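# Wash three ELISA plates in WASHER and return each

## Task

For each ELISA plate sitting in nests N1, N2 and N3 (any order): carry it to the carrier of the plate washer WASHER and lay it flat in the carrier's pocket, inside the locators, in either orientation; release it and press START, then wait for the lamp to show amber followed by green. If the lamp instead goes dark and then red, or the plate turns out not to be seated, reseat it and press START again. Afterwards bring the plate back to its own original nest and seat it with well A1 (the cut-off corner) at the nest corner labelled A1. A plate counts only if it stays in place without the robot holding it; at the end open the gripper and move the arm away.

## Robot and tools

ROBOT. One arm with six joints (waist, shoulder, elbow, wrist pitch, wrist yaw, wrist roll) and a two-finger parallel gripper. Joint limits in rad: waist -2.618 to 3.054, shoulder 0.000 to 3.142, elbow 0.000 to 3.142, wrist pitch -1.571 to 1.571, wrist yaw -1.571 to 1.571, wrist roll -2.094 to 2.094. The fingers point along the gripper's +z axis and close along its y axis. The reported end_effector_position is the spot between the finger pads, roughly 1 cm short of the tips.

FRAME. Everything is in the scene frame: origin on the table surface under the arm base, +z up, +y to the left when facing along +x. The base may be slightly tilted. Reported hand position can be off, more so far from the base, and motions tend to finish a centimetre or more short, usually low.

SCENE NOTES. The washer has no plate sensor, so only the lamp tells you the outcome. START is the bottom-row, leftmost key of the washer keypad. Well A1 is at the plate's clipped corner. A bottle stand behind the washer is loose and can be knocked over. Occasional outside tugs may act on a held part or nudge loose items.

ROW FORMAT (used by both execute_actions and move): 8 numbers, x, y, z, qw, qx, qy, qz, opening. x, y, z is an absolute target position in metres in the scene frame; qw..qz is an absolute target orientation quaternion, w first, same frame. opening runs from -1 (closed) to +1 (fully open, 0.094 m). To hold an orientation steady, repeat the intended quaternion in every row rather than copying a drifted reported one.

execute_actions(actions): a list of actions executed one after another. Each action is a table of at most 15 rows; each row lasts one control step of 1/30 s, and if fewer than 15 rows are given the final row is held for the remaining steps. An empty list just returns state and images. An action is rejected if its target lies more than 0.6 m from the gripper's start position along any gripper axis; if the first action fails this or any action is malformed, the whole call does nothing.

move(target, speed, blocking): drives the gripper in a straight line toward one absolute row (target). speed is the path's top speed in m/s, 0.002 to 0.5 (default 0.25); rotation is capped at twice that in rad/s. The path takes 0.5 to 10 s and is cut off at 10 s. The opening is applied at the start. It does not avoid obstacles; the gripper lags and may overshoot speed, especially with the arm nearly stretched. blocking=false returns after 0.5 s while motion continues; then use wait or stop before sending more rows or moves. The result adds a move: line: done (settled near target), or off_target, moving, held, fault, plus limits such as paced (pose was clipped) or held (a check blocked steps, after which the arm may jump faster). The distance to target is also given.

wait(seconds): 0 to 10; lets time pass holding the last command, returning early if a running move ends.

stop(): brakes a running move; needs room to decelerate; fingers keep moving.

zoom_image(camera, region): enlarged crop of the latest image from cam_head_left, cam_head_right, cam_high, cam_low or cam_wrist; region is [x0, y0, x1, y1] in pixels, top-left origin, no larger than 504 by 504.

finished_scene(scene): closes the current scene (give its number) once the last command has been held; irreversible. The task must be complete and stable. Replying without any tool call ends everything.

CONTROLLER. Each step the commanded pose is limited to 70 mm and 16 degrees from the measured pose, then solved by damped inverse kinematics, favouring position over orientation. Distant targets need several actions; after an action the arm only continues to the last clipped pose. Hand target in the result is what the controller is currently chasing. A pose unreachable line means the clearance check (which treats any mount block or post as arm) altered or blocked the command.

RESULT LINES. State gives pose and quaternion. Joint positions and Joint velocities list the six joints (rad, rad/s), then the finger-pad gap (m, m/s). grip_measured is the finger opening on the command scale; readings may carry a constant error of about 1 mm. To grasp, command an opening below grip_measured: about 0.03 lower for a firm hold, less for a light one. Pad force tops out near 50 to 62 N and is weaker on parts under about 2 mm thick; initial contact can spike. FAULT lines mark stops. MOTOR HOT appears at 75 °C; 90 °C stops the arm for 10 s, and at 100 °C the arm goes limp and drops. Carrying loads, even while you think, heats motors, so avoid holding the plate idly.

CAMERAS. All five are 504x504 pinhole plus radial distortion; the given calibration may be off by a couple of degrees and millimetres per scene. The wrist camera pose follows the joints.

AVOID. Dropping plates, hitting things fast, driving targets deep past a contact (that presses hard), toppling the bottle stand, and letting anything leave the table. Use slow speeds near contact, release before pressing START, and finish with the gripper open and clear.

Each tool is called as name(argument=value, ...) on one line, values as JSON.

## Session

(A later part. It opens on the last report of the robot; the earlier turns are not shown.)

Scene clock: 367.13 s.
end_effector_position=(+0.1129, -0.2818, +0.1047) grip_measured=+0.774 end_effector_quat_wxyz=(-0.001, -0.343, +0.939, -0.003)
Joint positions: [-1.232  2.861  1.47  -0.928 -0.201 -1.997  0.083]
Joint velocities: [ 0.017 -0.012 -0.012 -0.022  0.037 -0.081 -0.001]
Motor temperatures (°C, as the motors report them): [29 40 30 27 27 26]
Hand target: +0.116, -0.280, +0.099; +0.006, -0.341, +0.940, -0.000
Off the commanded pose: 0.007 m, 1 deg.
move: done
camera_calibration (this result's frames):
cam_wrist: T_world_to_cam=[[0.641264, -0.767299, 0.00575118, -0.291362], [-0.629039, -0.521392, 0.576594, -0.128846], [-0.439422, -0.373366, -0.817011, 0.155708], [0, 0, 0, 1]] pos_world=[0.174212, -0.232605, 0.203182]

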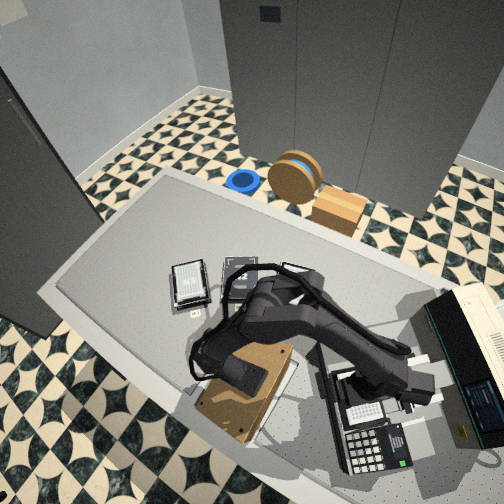

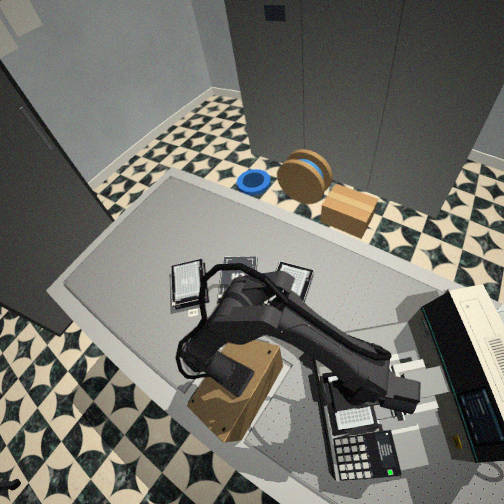

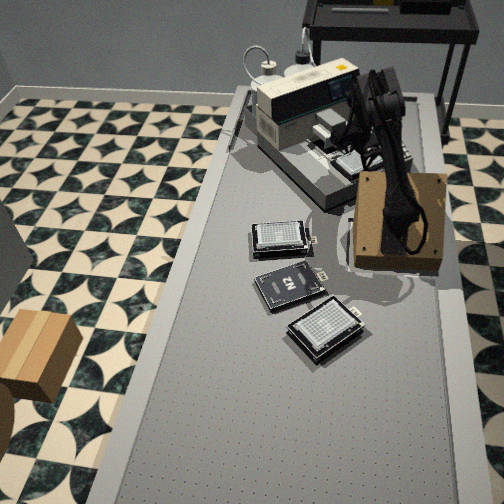

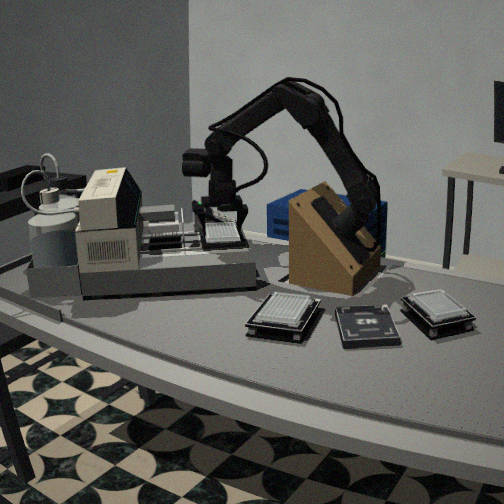

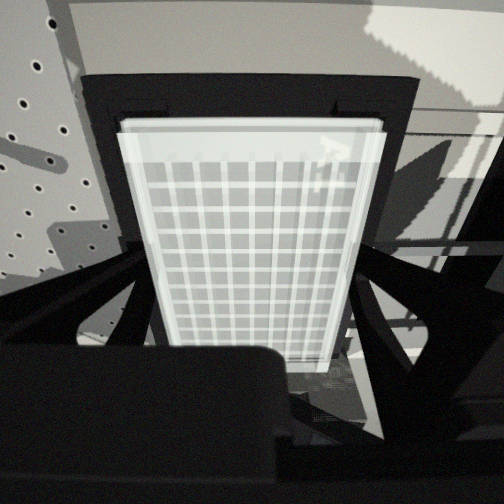

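execute_actions(actions=[[[0.113,-0.282,0.104,0,-0.342,0.94,0,1]],[[0.113,-0.282,0.104,0,-0.342,0.94,0,1]]])

move(target=[0.113,-0.285,0.17,0,-0.341,0.94,0,1], speed=0.05)

move(target=[0.012,-0.305,0.16,0,-0.25,0.968,0,-1], speed=0.08)

move(target=[0.014,-0.301,0.116,0,-0.25,0.968,0,-1], speed=0.03)

Scene clock: 373.07 s.
end_effector_position=(+0.1127, -0.2819, +0.1047) grip_measured=+1.000 end_effector_quat_wxyz=(-0.002, -0.343, +0.939, -0.003)
Joint positions: [-1.232  2.861  1.47  -0.928 -0.2   -1.997  0.094]
Joint velocities: [ 0.007 -0.007 -0.022 -0.022 -0.007  0.022  0.   ]
Motor temperatures (°C, as the motors report them): [29 41 30 27 27 26]
Hand target: +0.113, -0.282, +0.104; -0.000, -0.342, +0.940, -0.000
Off the commanded pose: 0.001 m, 0 deg.
camera_calibration (this result's frames):
cam_wrist: T_world_to_cam=[[0.641182, -0.767373, 0.00496941, -0.291202], [-0.6281, -0.521069, 0.577908, -0.129127], [-0.440881, -0.373665, -0.816087, 0.155571], [0, 0, 0, 1]] pos_world=[0.174198, -0.232613, 0.20303]

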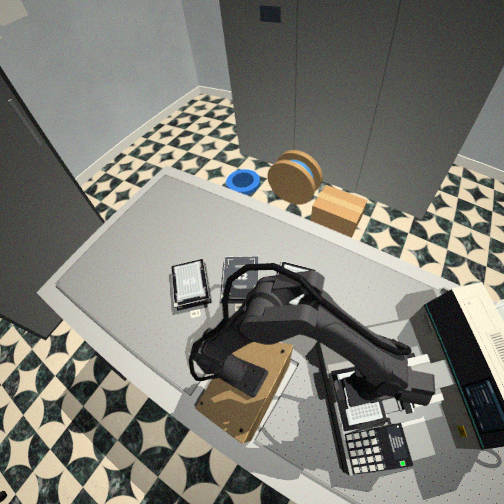

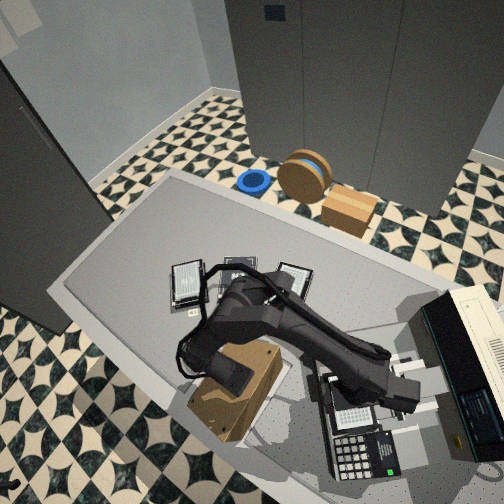

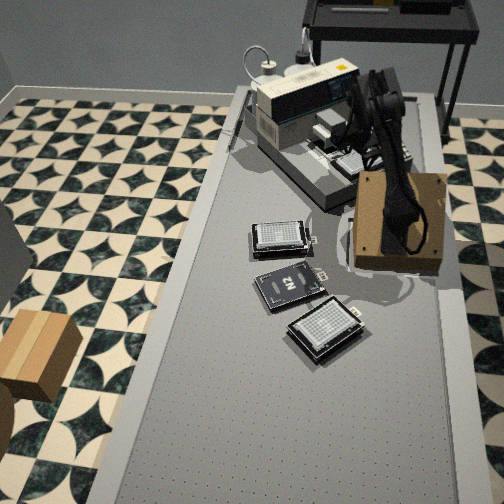

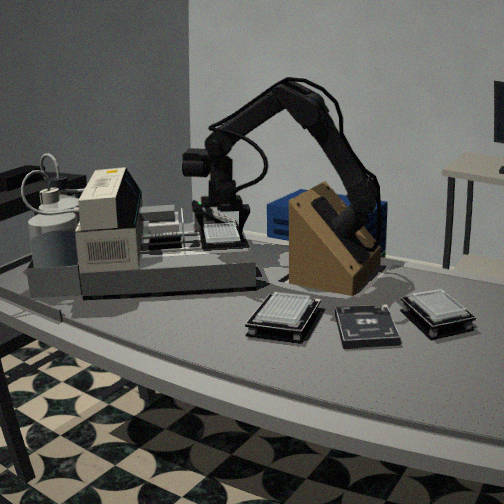

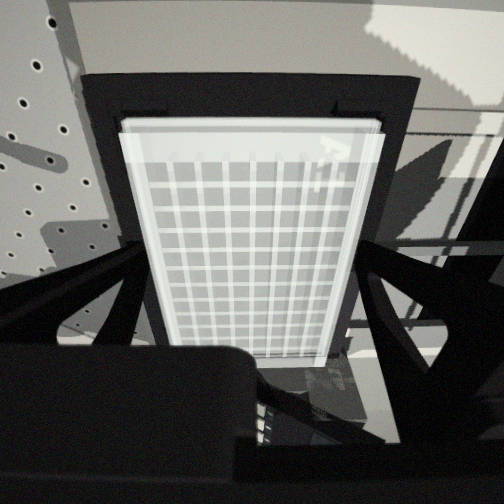

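Scene clock: 374.87 s.
end_effector_position=(+0.1135, -0.2836, +0.1518) grip_measured=+1.000 end_effector_quat_wxyz=(-0.005, -0.341, +0.940, +0.014)
Joint positions: [-1.253  2.845  1.638 -1.148 -0.177 -2.015  0.094]
Joint velocities: [ 0.002  0.022 -0.002  0.007 -0.051  0.022  0.   ]
Motor temperatures (°C, as the motors report them): [29 41 30 27 27 26]
Hand target: +0.114, -0.286, +0.169; +0.000, -0.341, +0.940, -0.000
Off the commanded pose: 0.018 m, 2 deg.
move: off_target
camera_calibration (this result's frames):
cam_wrist: T_world_to_cam=[[0.63816, -0.769397, -0.0279288, -0.288535], [-0.620497, -0.535456, 0.572949, -0.160955], [-0.45578, -0.348303, -0.819115, 0.203037], [0, 0, 0, 1]] pos_world=[0.1768, -0.237464, 0.250471]

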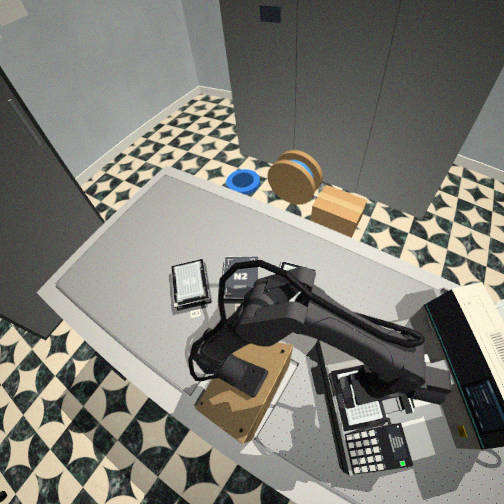

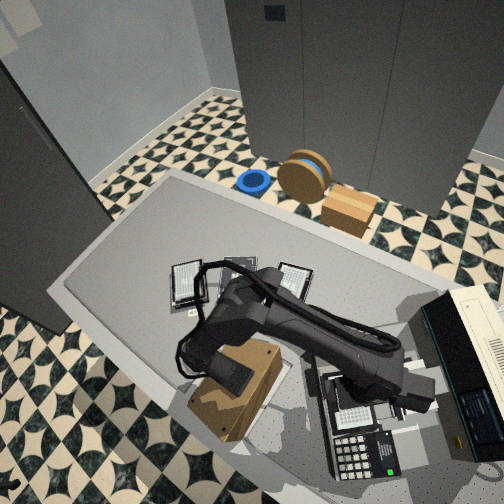

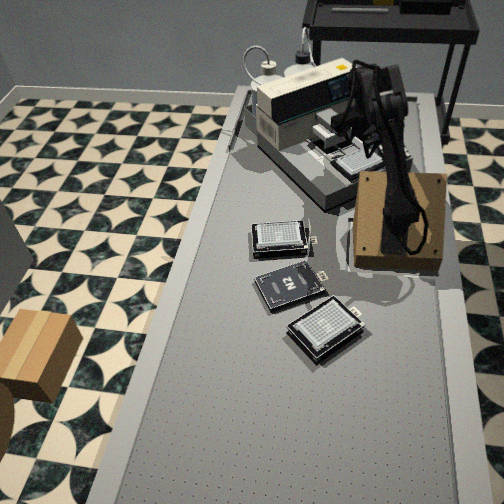

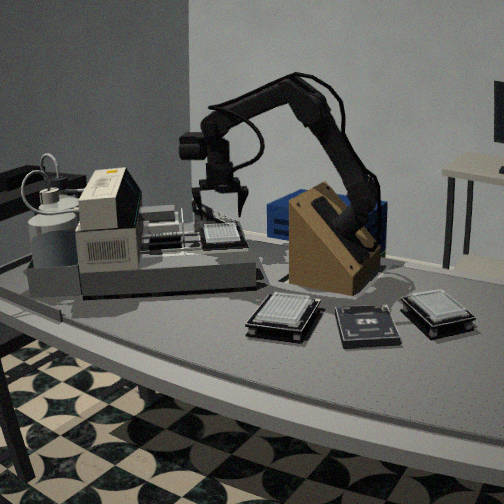

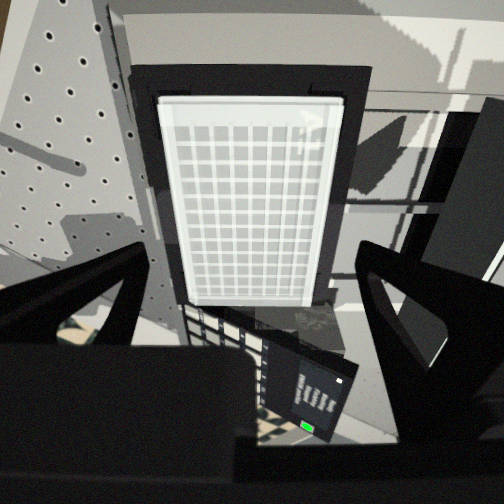

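Scene clock: 376.50 s.
end_effector_position=(+0.0151, -0.2998, +0.1585) grip_measured=-0.983 end_effector_quat_wxyz=(+0.002, -0.251, +0.968, +0.007)
Joint positions: [-1.537  2.845  1.626 -1.144  0.007 -2.026  0.001]
Joint velocities: [ 0.007 -0.022  0.002 -0.007 -0.037  0.037 -0.   ]
Motor temperatures (°C, as the motors report them): [29 41 30 27 27 26]
Hand target: +0.015, -0.305, +0.161; +0.003, -0.253, +0.967, +0.000
Off the commanded pose: 0.006 m, 1 deg.
move: done
camera_calibration (this result's frames):
cam_wrist: T_world_to_cam=[[0.483011, -0.875531, -0.0120716, -0.269966], [-0.71824, -0.404047, 0.566461, -0.192559], [-0.500832, -0.264936, -0.824, 0.184506], [0, 0, 0, 1]] pos_world=[0.0844991, -0.265284, 0.257852]

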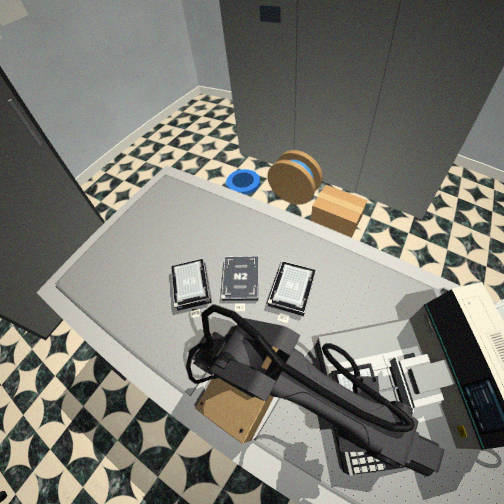

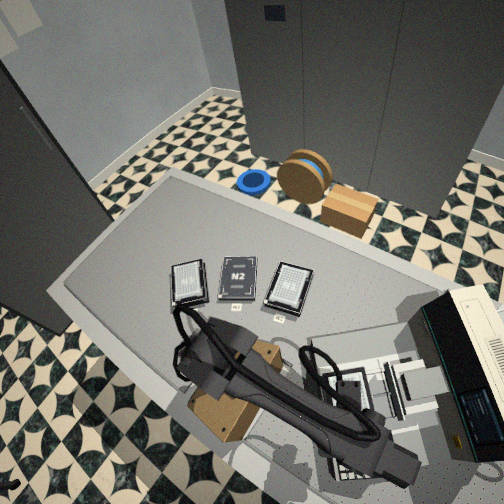

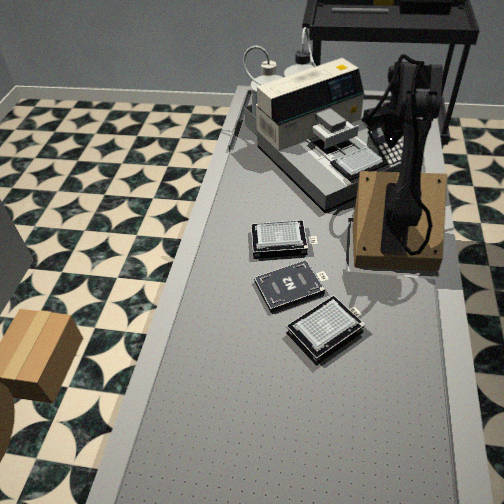

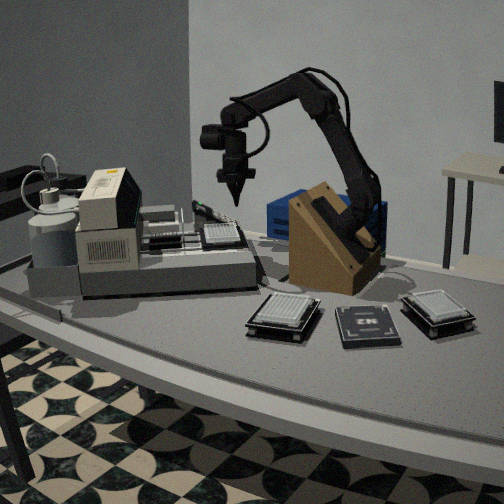

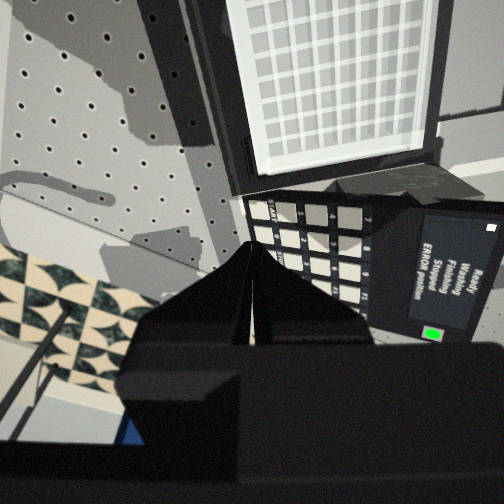

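Scene clock: 378.23 s.
end_effector_position=(+0.0141, -0.3000, +0.1188) grip_measured=-0.983 end_effector_quat_wxyz=(-0.003, -0.251, +0.968, +0.001)
Joint positions: [-1.537  2.875  1.508 -0.982  0.015 -2.026  0.001]
Joint velocities: [-0.002 -0.007 -0.022 -0.037  0.022 -0.022 -0.001]
Motor temperatures (°C, as the motors report them): [29 41 30 27 27 26]
Hand target: +0.014, -0.300, +0.116; +0.000, -0.250, +0.968, +0.000
Off the commanded pose: 0.003 m, 0 deg.
move: done
camera_calibration (this result's frames):
cam_wrist: T_world_to_cam=[[0.482908, -0.875667, -0.00270359, -0.271271], [-0.714329, -0.395716, 0.577186, -0.16974], [-0.506492, -0.276796, -0.816608, 0.146944], [0, 0, 0, 1]] pos_world=[0.0841746, -0.264039, 0.217234]

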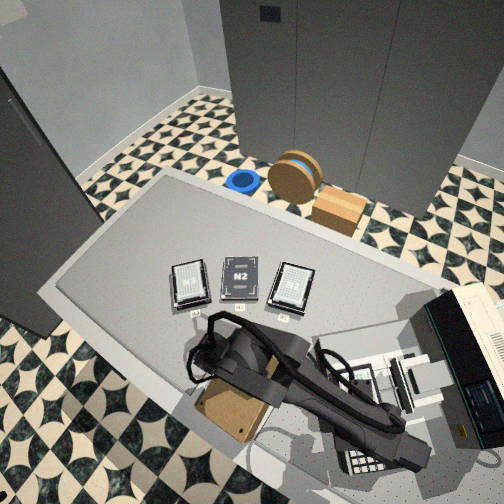

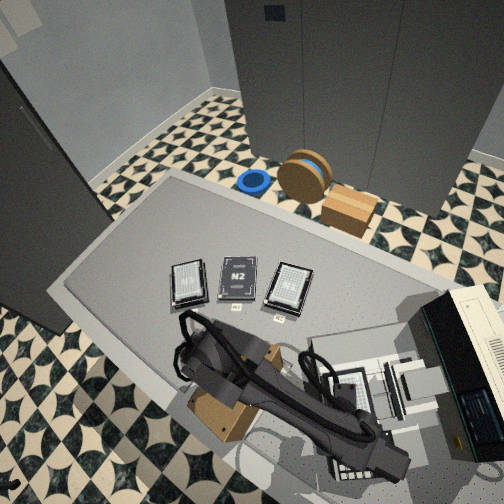

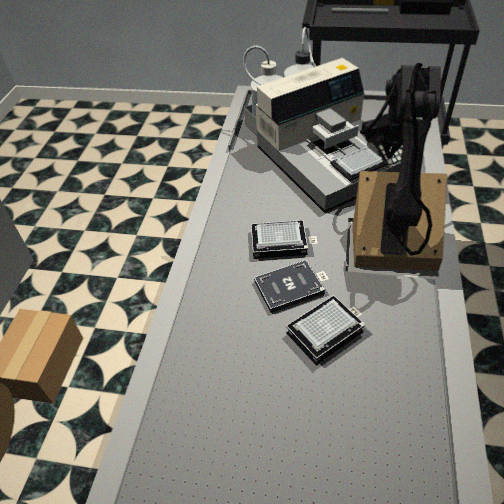

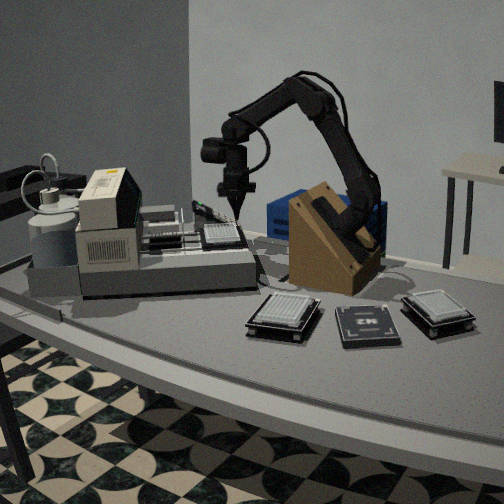

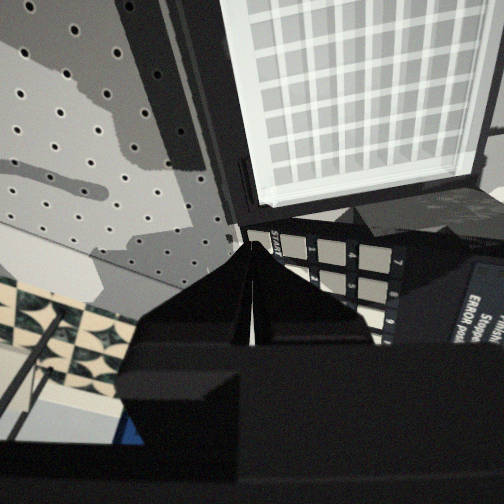

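move(target=[0.012,-0.302,0.080,0,-0.25,0.968,0,-1], speed=0.012)

move(target=[0.014,-0.302,0.17,0,-0.25,0.968,0,-1], speed=0.06)

Scene clock: 390.93 s.
end_effector_position=(+0.0110, -0.3032, +0.0959) grip_measured=-0.983 end_effector_quat_wxyz=(-0.014, -0.251, +0.968, -0.003)
Joint positions: [-1.537  2.908  1.462 -0.89   0.035 -2.027  0.001]
Joint velocities: [-0.012  0.012 -0.002 -0.037  0.051 -0.066 -0.001]
Motor temperatures (°C, as the motors report them): [28 42 30 27 27 26]
Hand target: +0.012, -0.301, +0.081; -0.000, -0.250, +0.968, +0.000
Off the commanded pose: 0.016 m, 2 deg.
move: off_target
camera_calibration (this result's frames):
cam_wrist: T_world_to_cam=[[0.483364, -0.875419, 0.00028741, -0.272828], [-0.702886, -0.387904, 0.596222, -0.15963], [-0.521833, -0.288395, -0.802819, 0.121062], [0, 0, 0, 1]] pos_world=[0.0828478, -0.265847, 0.192444]

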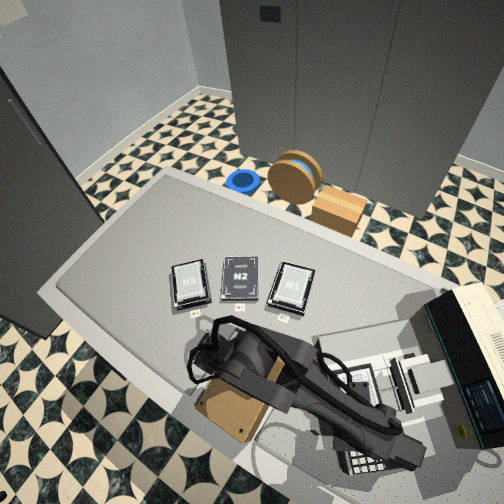

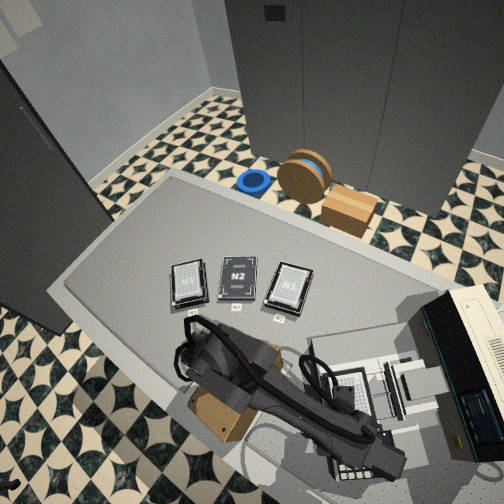

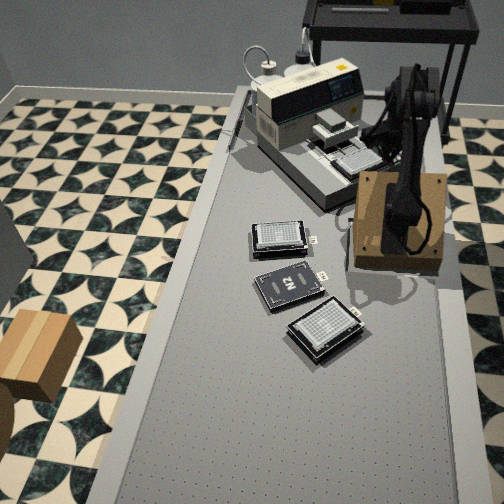

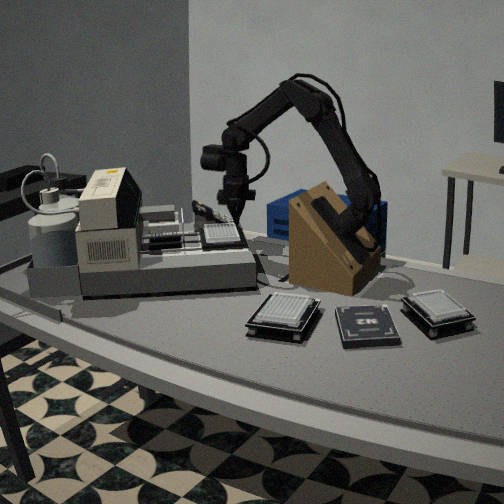

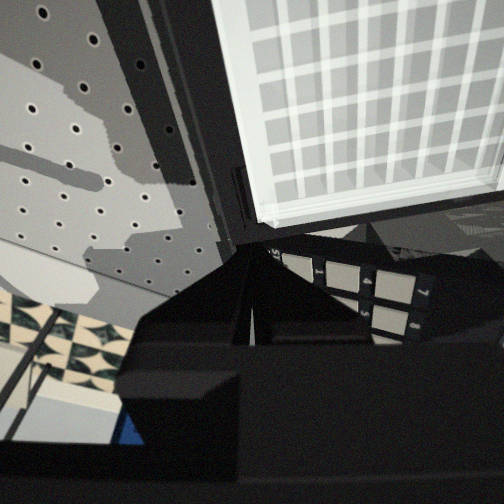

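Scene clock: 392.67 s.
end_effector_position=(+0.0119, -0.3009, +0.1520) grip_measured=-0.983 end_effector_quat_wxyz=(-0.006, -0.252, +0.968, +0.015)
Joint positions: [-1.537  2.865  1.63  -1.138  0.026 -2.027  0.001]
Joint velocities: [ 0.012  0.007 -0.022 -0.066 -0.051 -0.007 -0.   ]
Motor temperatures (°C, as the motors report them): [28 42 30 27 27 26]
Hand target: +0.015, -0.303, +0.169; -0.000, -0.250, +0.968, -0.000
Off the commanded pose: 0.018 m, 2 deg.
move: off_target
camera_calibration (this result's frames):
cam_wrist: T_world_to_cam=[[0.483697, -0.874727, -0.0298375, -0.266553], [-0.70676, -0.410471, 0.576198, -0.195224], [-0.516263, -0.257617, -0.816766, 0.178555], [0, 0, 0, 1]] pos_world=[0.083136, -0.267296, 0.250372]

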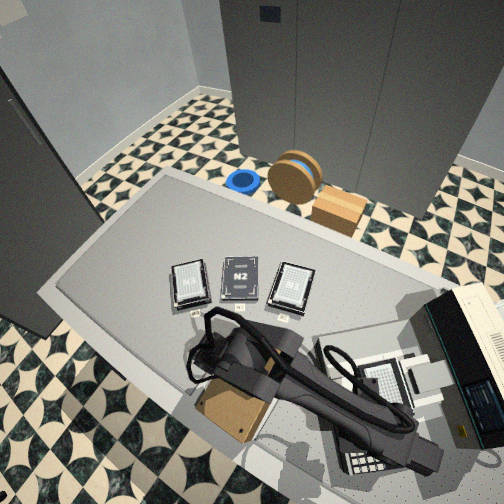

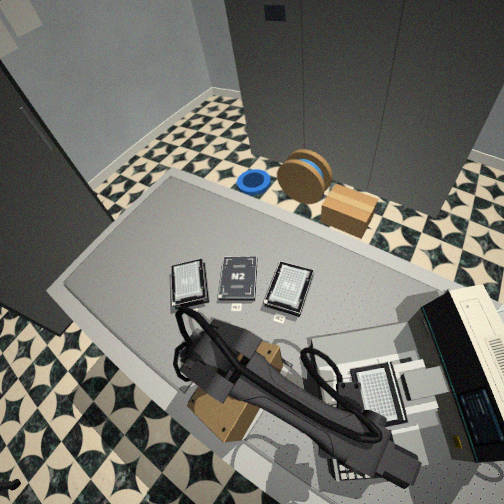

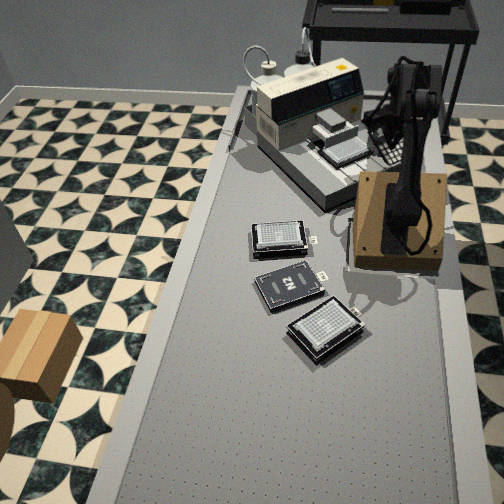

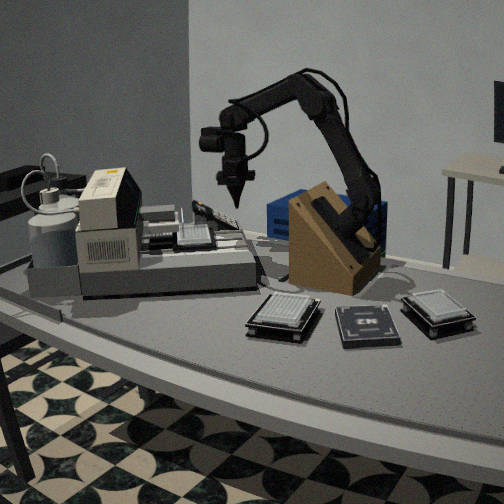

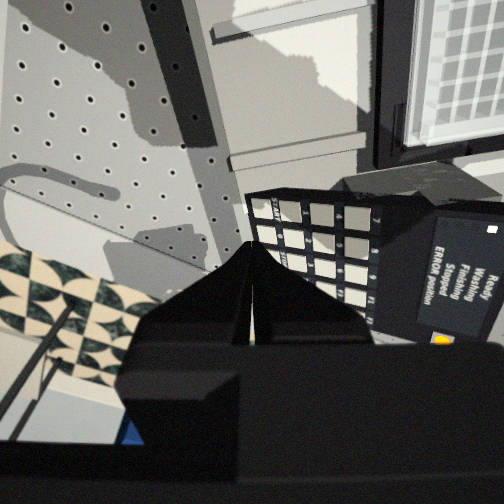

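move(target=[0.113,-0.283,0.16,0,-0.341,0.94,0,1], speed=0.08)

wait(seconds=10)

wait(seconds=9)

Scene clock: 396.93 s.
end_effector_position=(+0.1039, -0.2798, +0.1464) grip_measured=+1.000 end_effector_quat_wxyz=(-0.010, -0.338, +0.941, +0.021)
Joint positions: [-1.268  2.842  1.605 -1.135 -0.155 -2.022  0.094]
Joint velocities: [ 0.002  0.002  0.002 -0.037  0.037 -0.007  0.   ]
Motor temperatures (°C, as the motors report them): [28 43 30 27 27 26]
Hand target: +0.110, -0.283, +0.159; -0.003, -0.339, +0.941, +0.000
Off the commanded pose: 0.017 m, 3 deg.
move: off_target
camera_calibration (this result's frames):
cam_wrist: T_world_to_cam=[[0.633242, -0.772622, -0.0453952, -0.277426], [-0.615341, -0.538174, 0.575955, -0.163475], [-0.469426, -0.336785, -0.81622, 0.199815], [0, 0, 0, 1]] pos_world=[0.168883, -0.235029, 0.244653]

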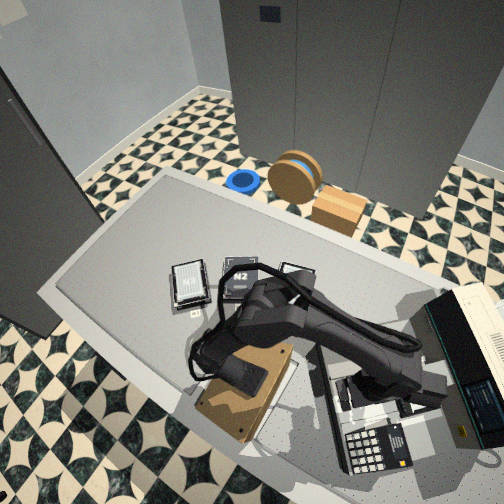

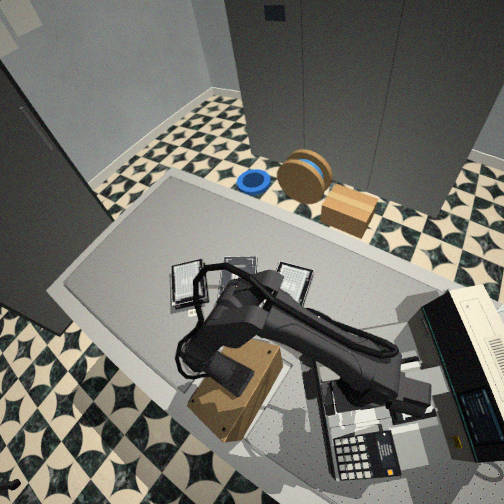

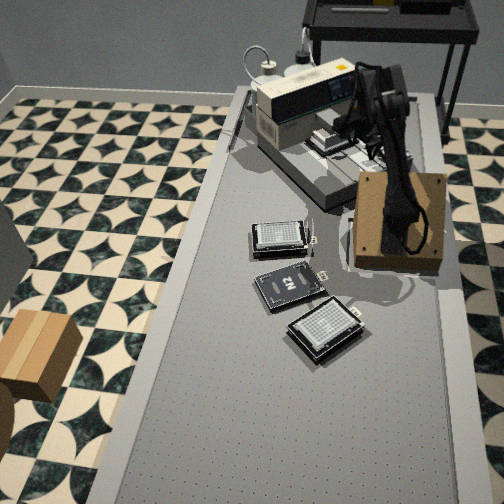

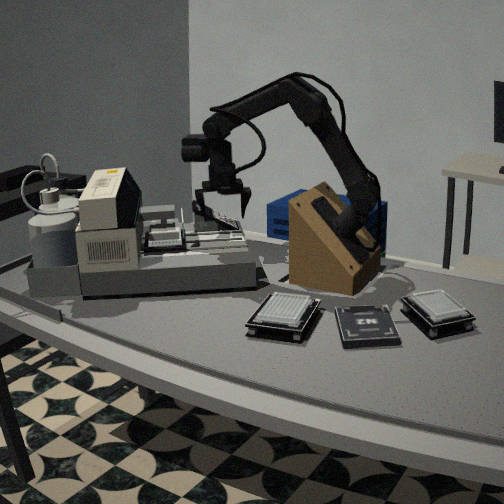

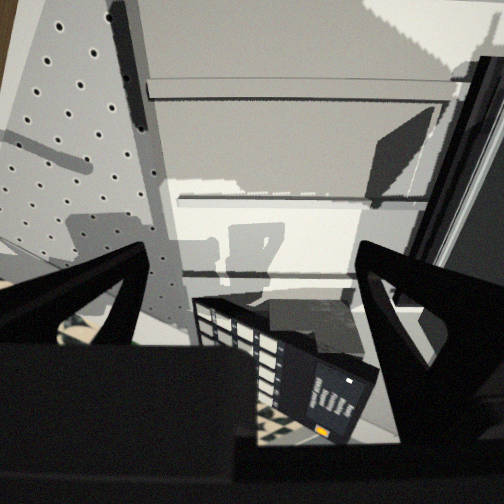

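Scene clock: 406.93 s.
end_effector_position=(+0.1042, -0.2797, +0.1464) grip_measured=+1.000 end_effector_quat_wxyz=(-0.009, -0.338, +0.941, +0.021)
Joint positions: [-1.268  2.842  1.605 -1.135 -0.157 -2.021  0.094]
Joint velocities: [-0.002  0.007  0.007  0.066 -0.007 -0.037  0.   ]
Motor temperatures (°C, as the motors report them): [28 45 30 27 27 26]
Hand target: +0.110, -0.283, +0.159; -0.003, -0.339, +0.941, +0.000
Off the commanded pose: 0.017 m, 3 deg.
wait: 10.00 s; at rest by 0.17 s
camera_calibration (this result's frames):
cam_wrist: T_world_to_cam=[[0.632671, -0.773128, -0.0447339, -0.277723], [-0.616622, -0.537861, 0.574877, -0.162895], [-0.468514, -0.336124, -0.817016, 0.200162], [0, 0, 0, 1]] pos_world=[0.169041, -0.235051, 0.244756]

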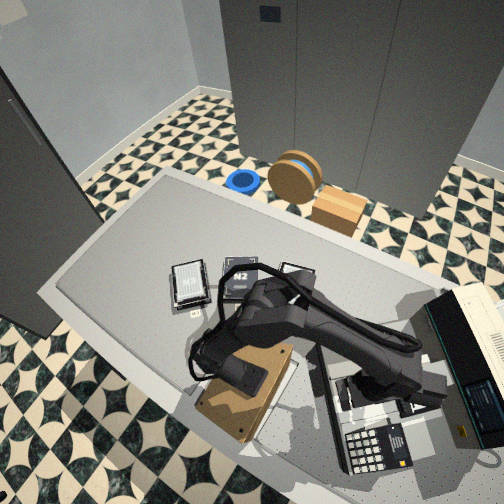

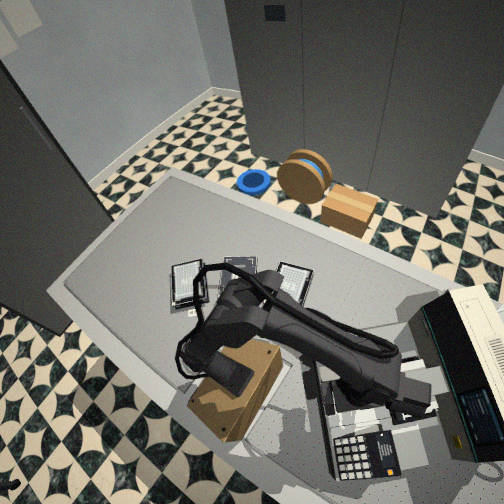

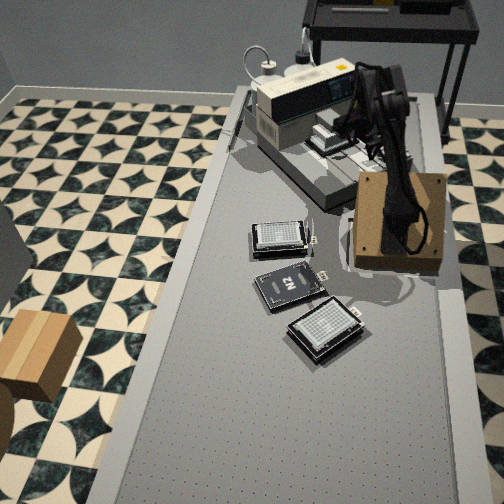

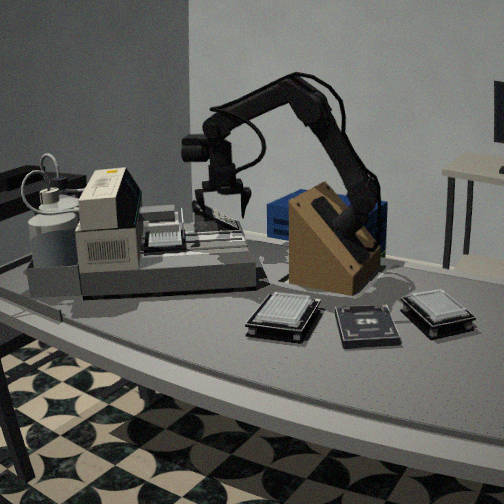

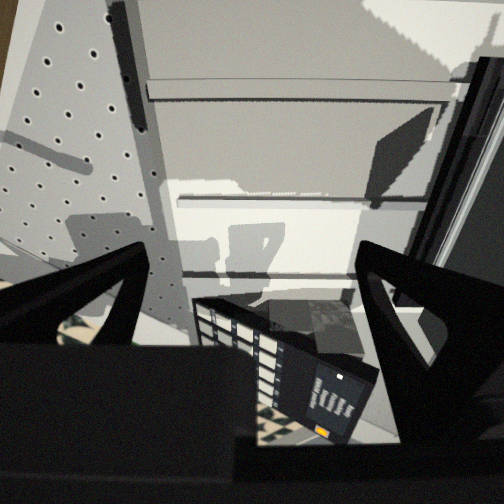

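Scene clock: 415.93 s.
end_effector_position=(+0.1042, -0.2797, +0.1464) grip_measured=+1.000 end_effector_quat_wxyz=(-0.009, -0.338, +0.941, +0.021)
Joint positions: [-1.268  2.842  1.605 -1.135 -0.157 -2.021  0.094]
Joint velocities: [-0.007  0.012  0.002  0.051  0.007  0.037  0.   ]
Motor temperatures (°C, as the motors report them): [28 45 30 27 27 26]
Hand target: +0.110, -0.283, +0.159; -0.003, -0.339, +0.941, +0.000
Off the commanded pose: 0.017 m, 3 deg.
wait: 9.00 s; at rest by 0.17 s
camera_calibration (this result's frames):
cam_wrist: T_world_to_cam=[[0.632671, -0.773128, -0.0447339, -0.277723], [-0.616622, -0.537861, 0.574877, -0.162895], [-0.468514, -0.336124, -0.817016, 0.200162], [0, 0, 0, 1]] pos_world=[0.169041, -0.235051, 0.244756]

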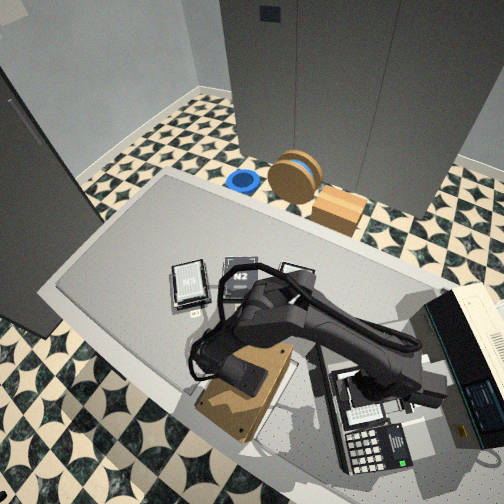

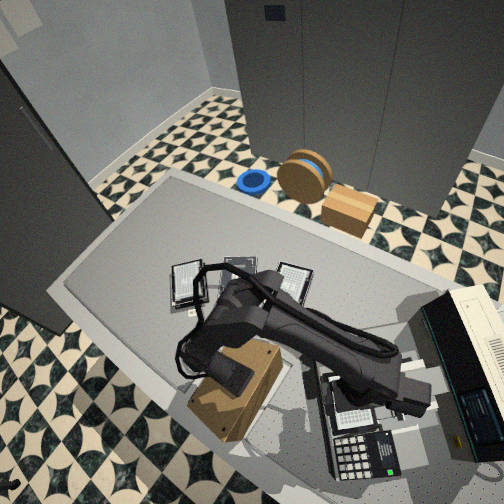

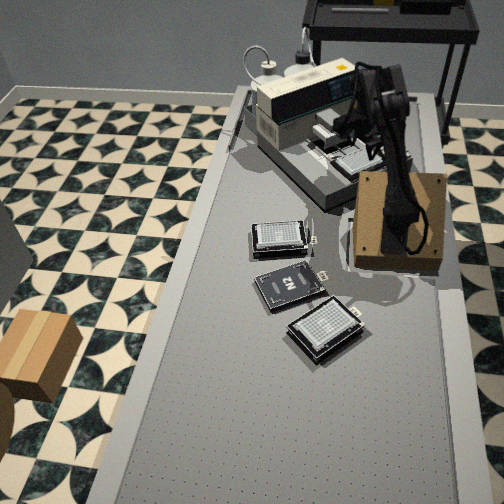

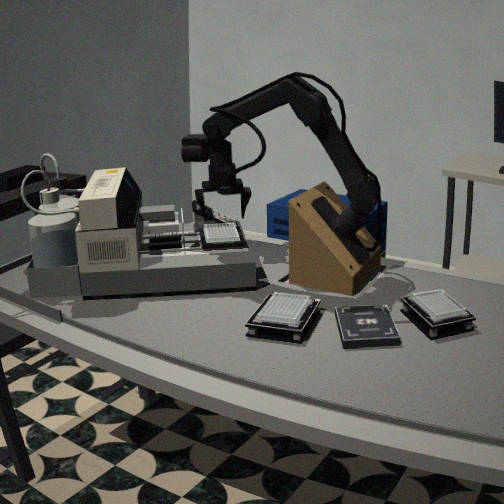

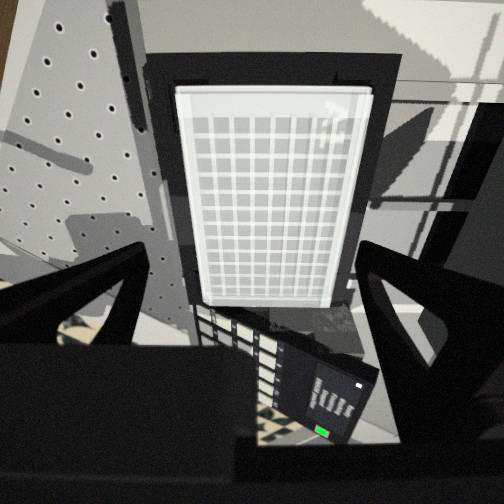

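move(target=[0.114,-0.283,0.100,0.006,-0.341,0.94,0,1], speed=0.015)

Scene clock: 421.77 s.
end_effector_position=(+0.1092, -0.2828, +0.1035) grip_measured=+1.000 end_effector_quat_wxyz=(-0.001, -0.342, +0.940, +0.002)
Joint positions: [-1.242  2.873  1.48  -0.938 -0.193 -2.004  0.094]
Joint velocities: [-0.007 -0.002  0.002  0.007 -0.037  0.007  0.   ]
Motor temperatures (°C, as the motors report them): [28 45 30 27 27 26]
Hand target: +0.113, -0.282, +0.100; +0.006, -0.341, +0.940, +0.000
Off the commanded pose: 0.006 m, 1 deg.
move: done
camera_calibration (this result's frames):
cam_wrist: T_world_to_cam=[[0.639147, -0.769077, -0.00351544, -0.288982], [-0.628465, -0.524914, 0.574018, -0.131795], [-0.443309, -0.364672, -0.818835, 0.155808], [0, 0, 0, 1]] pos_world=[0.170945, -0.234611, 0.202218]

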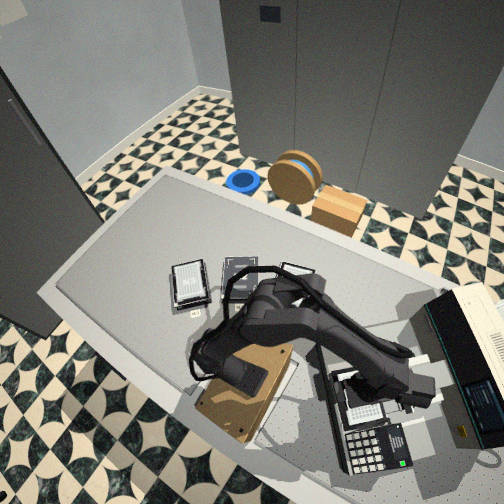

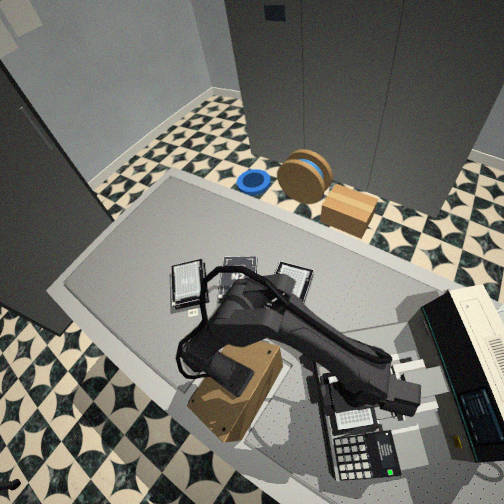

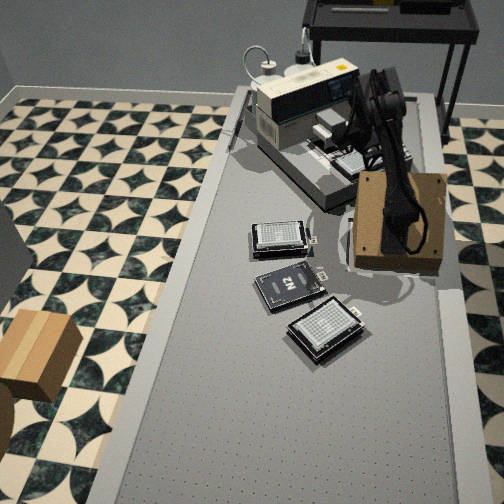

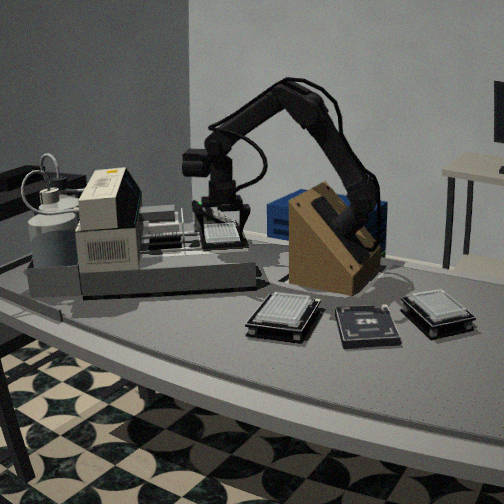

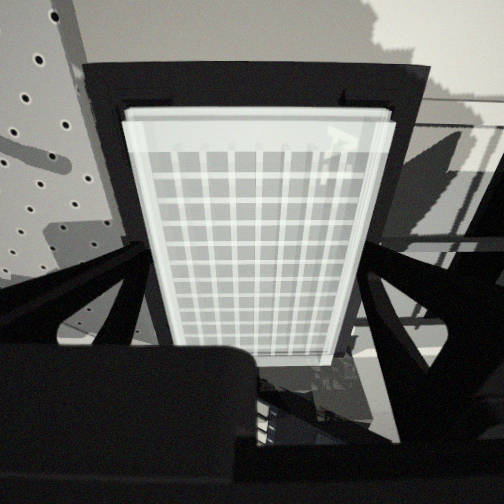

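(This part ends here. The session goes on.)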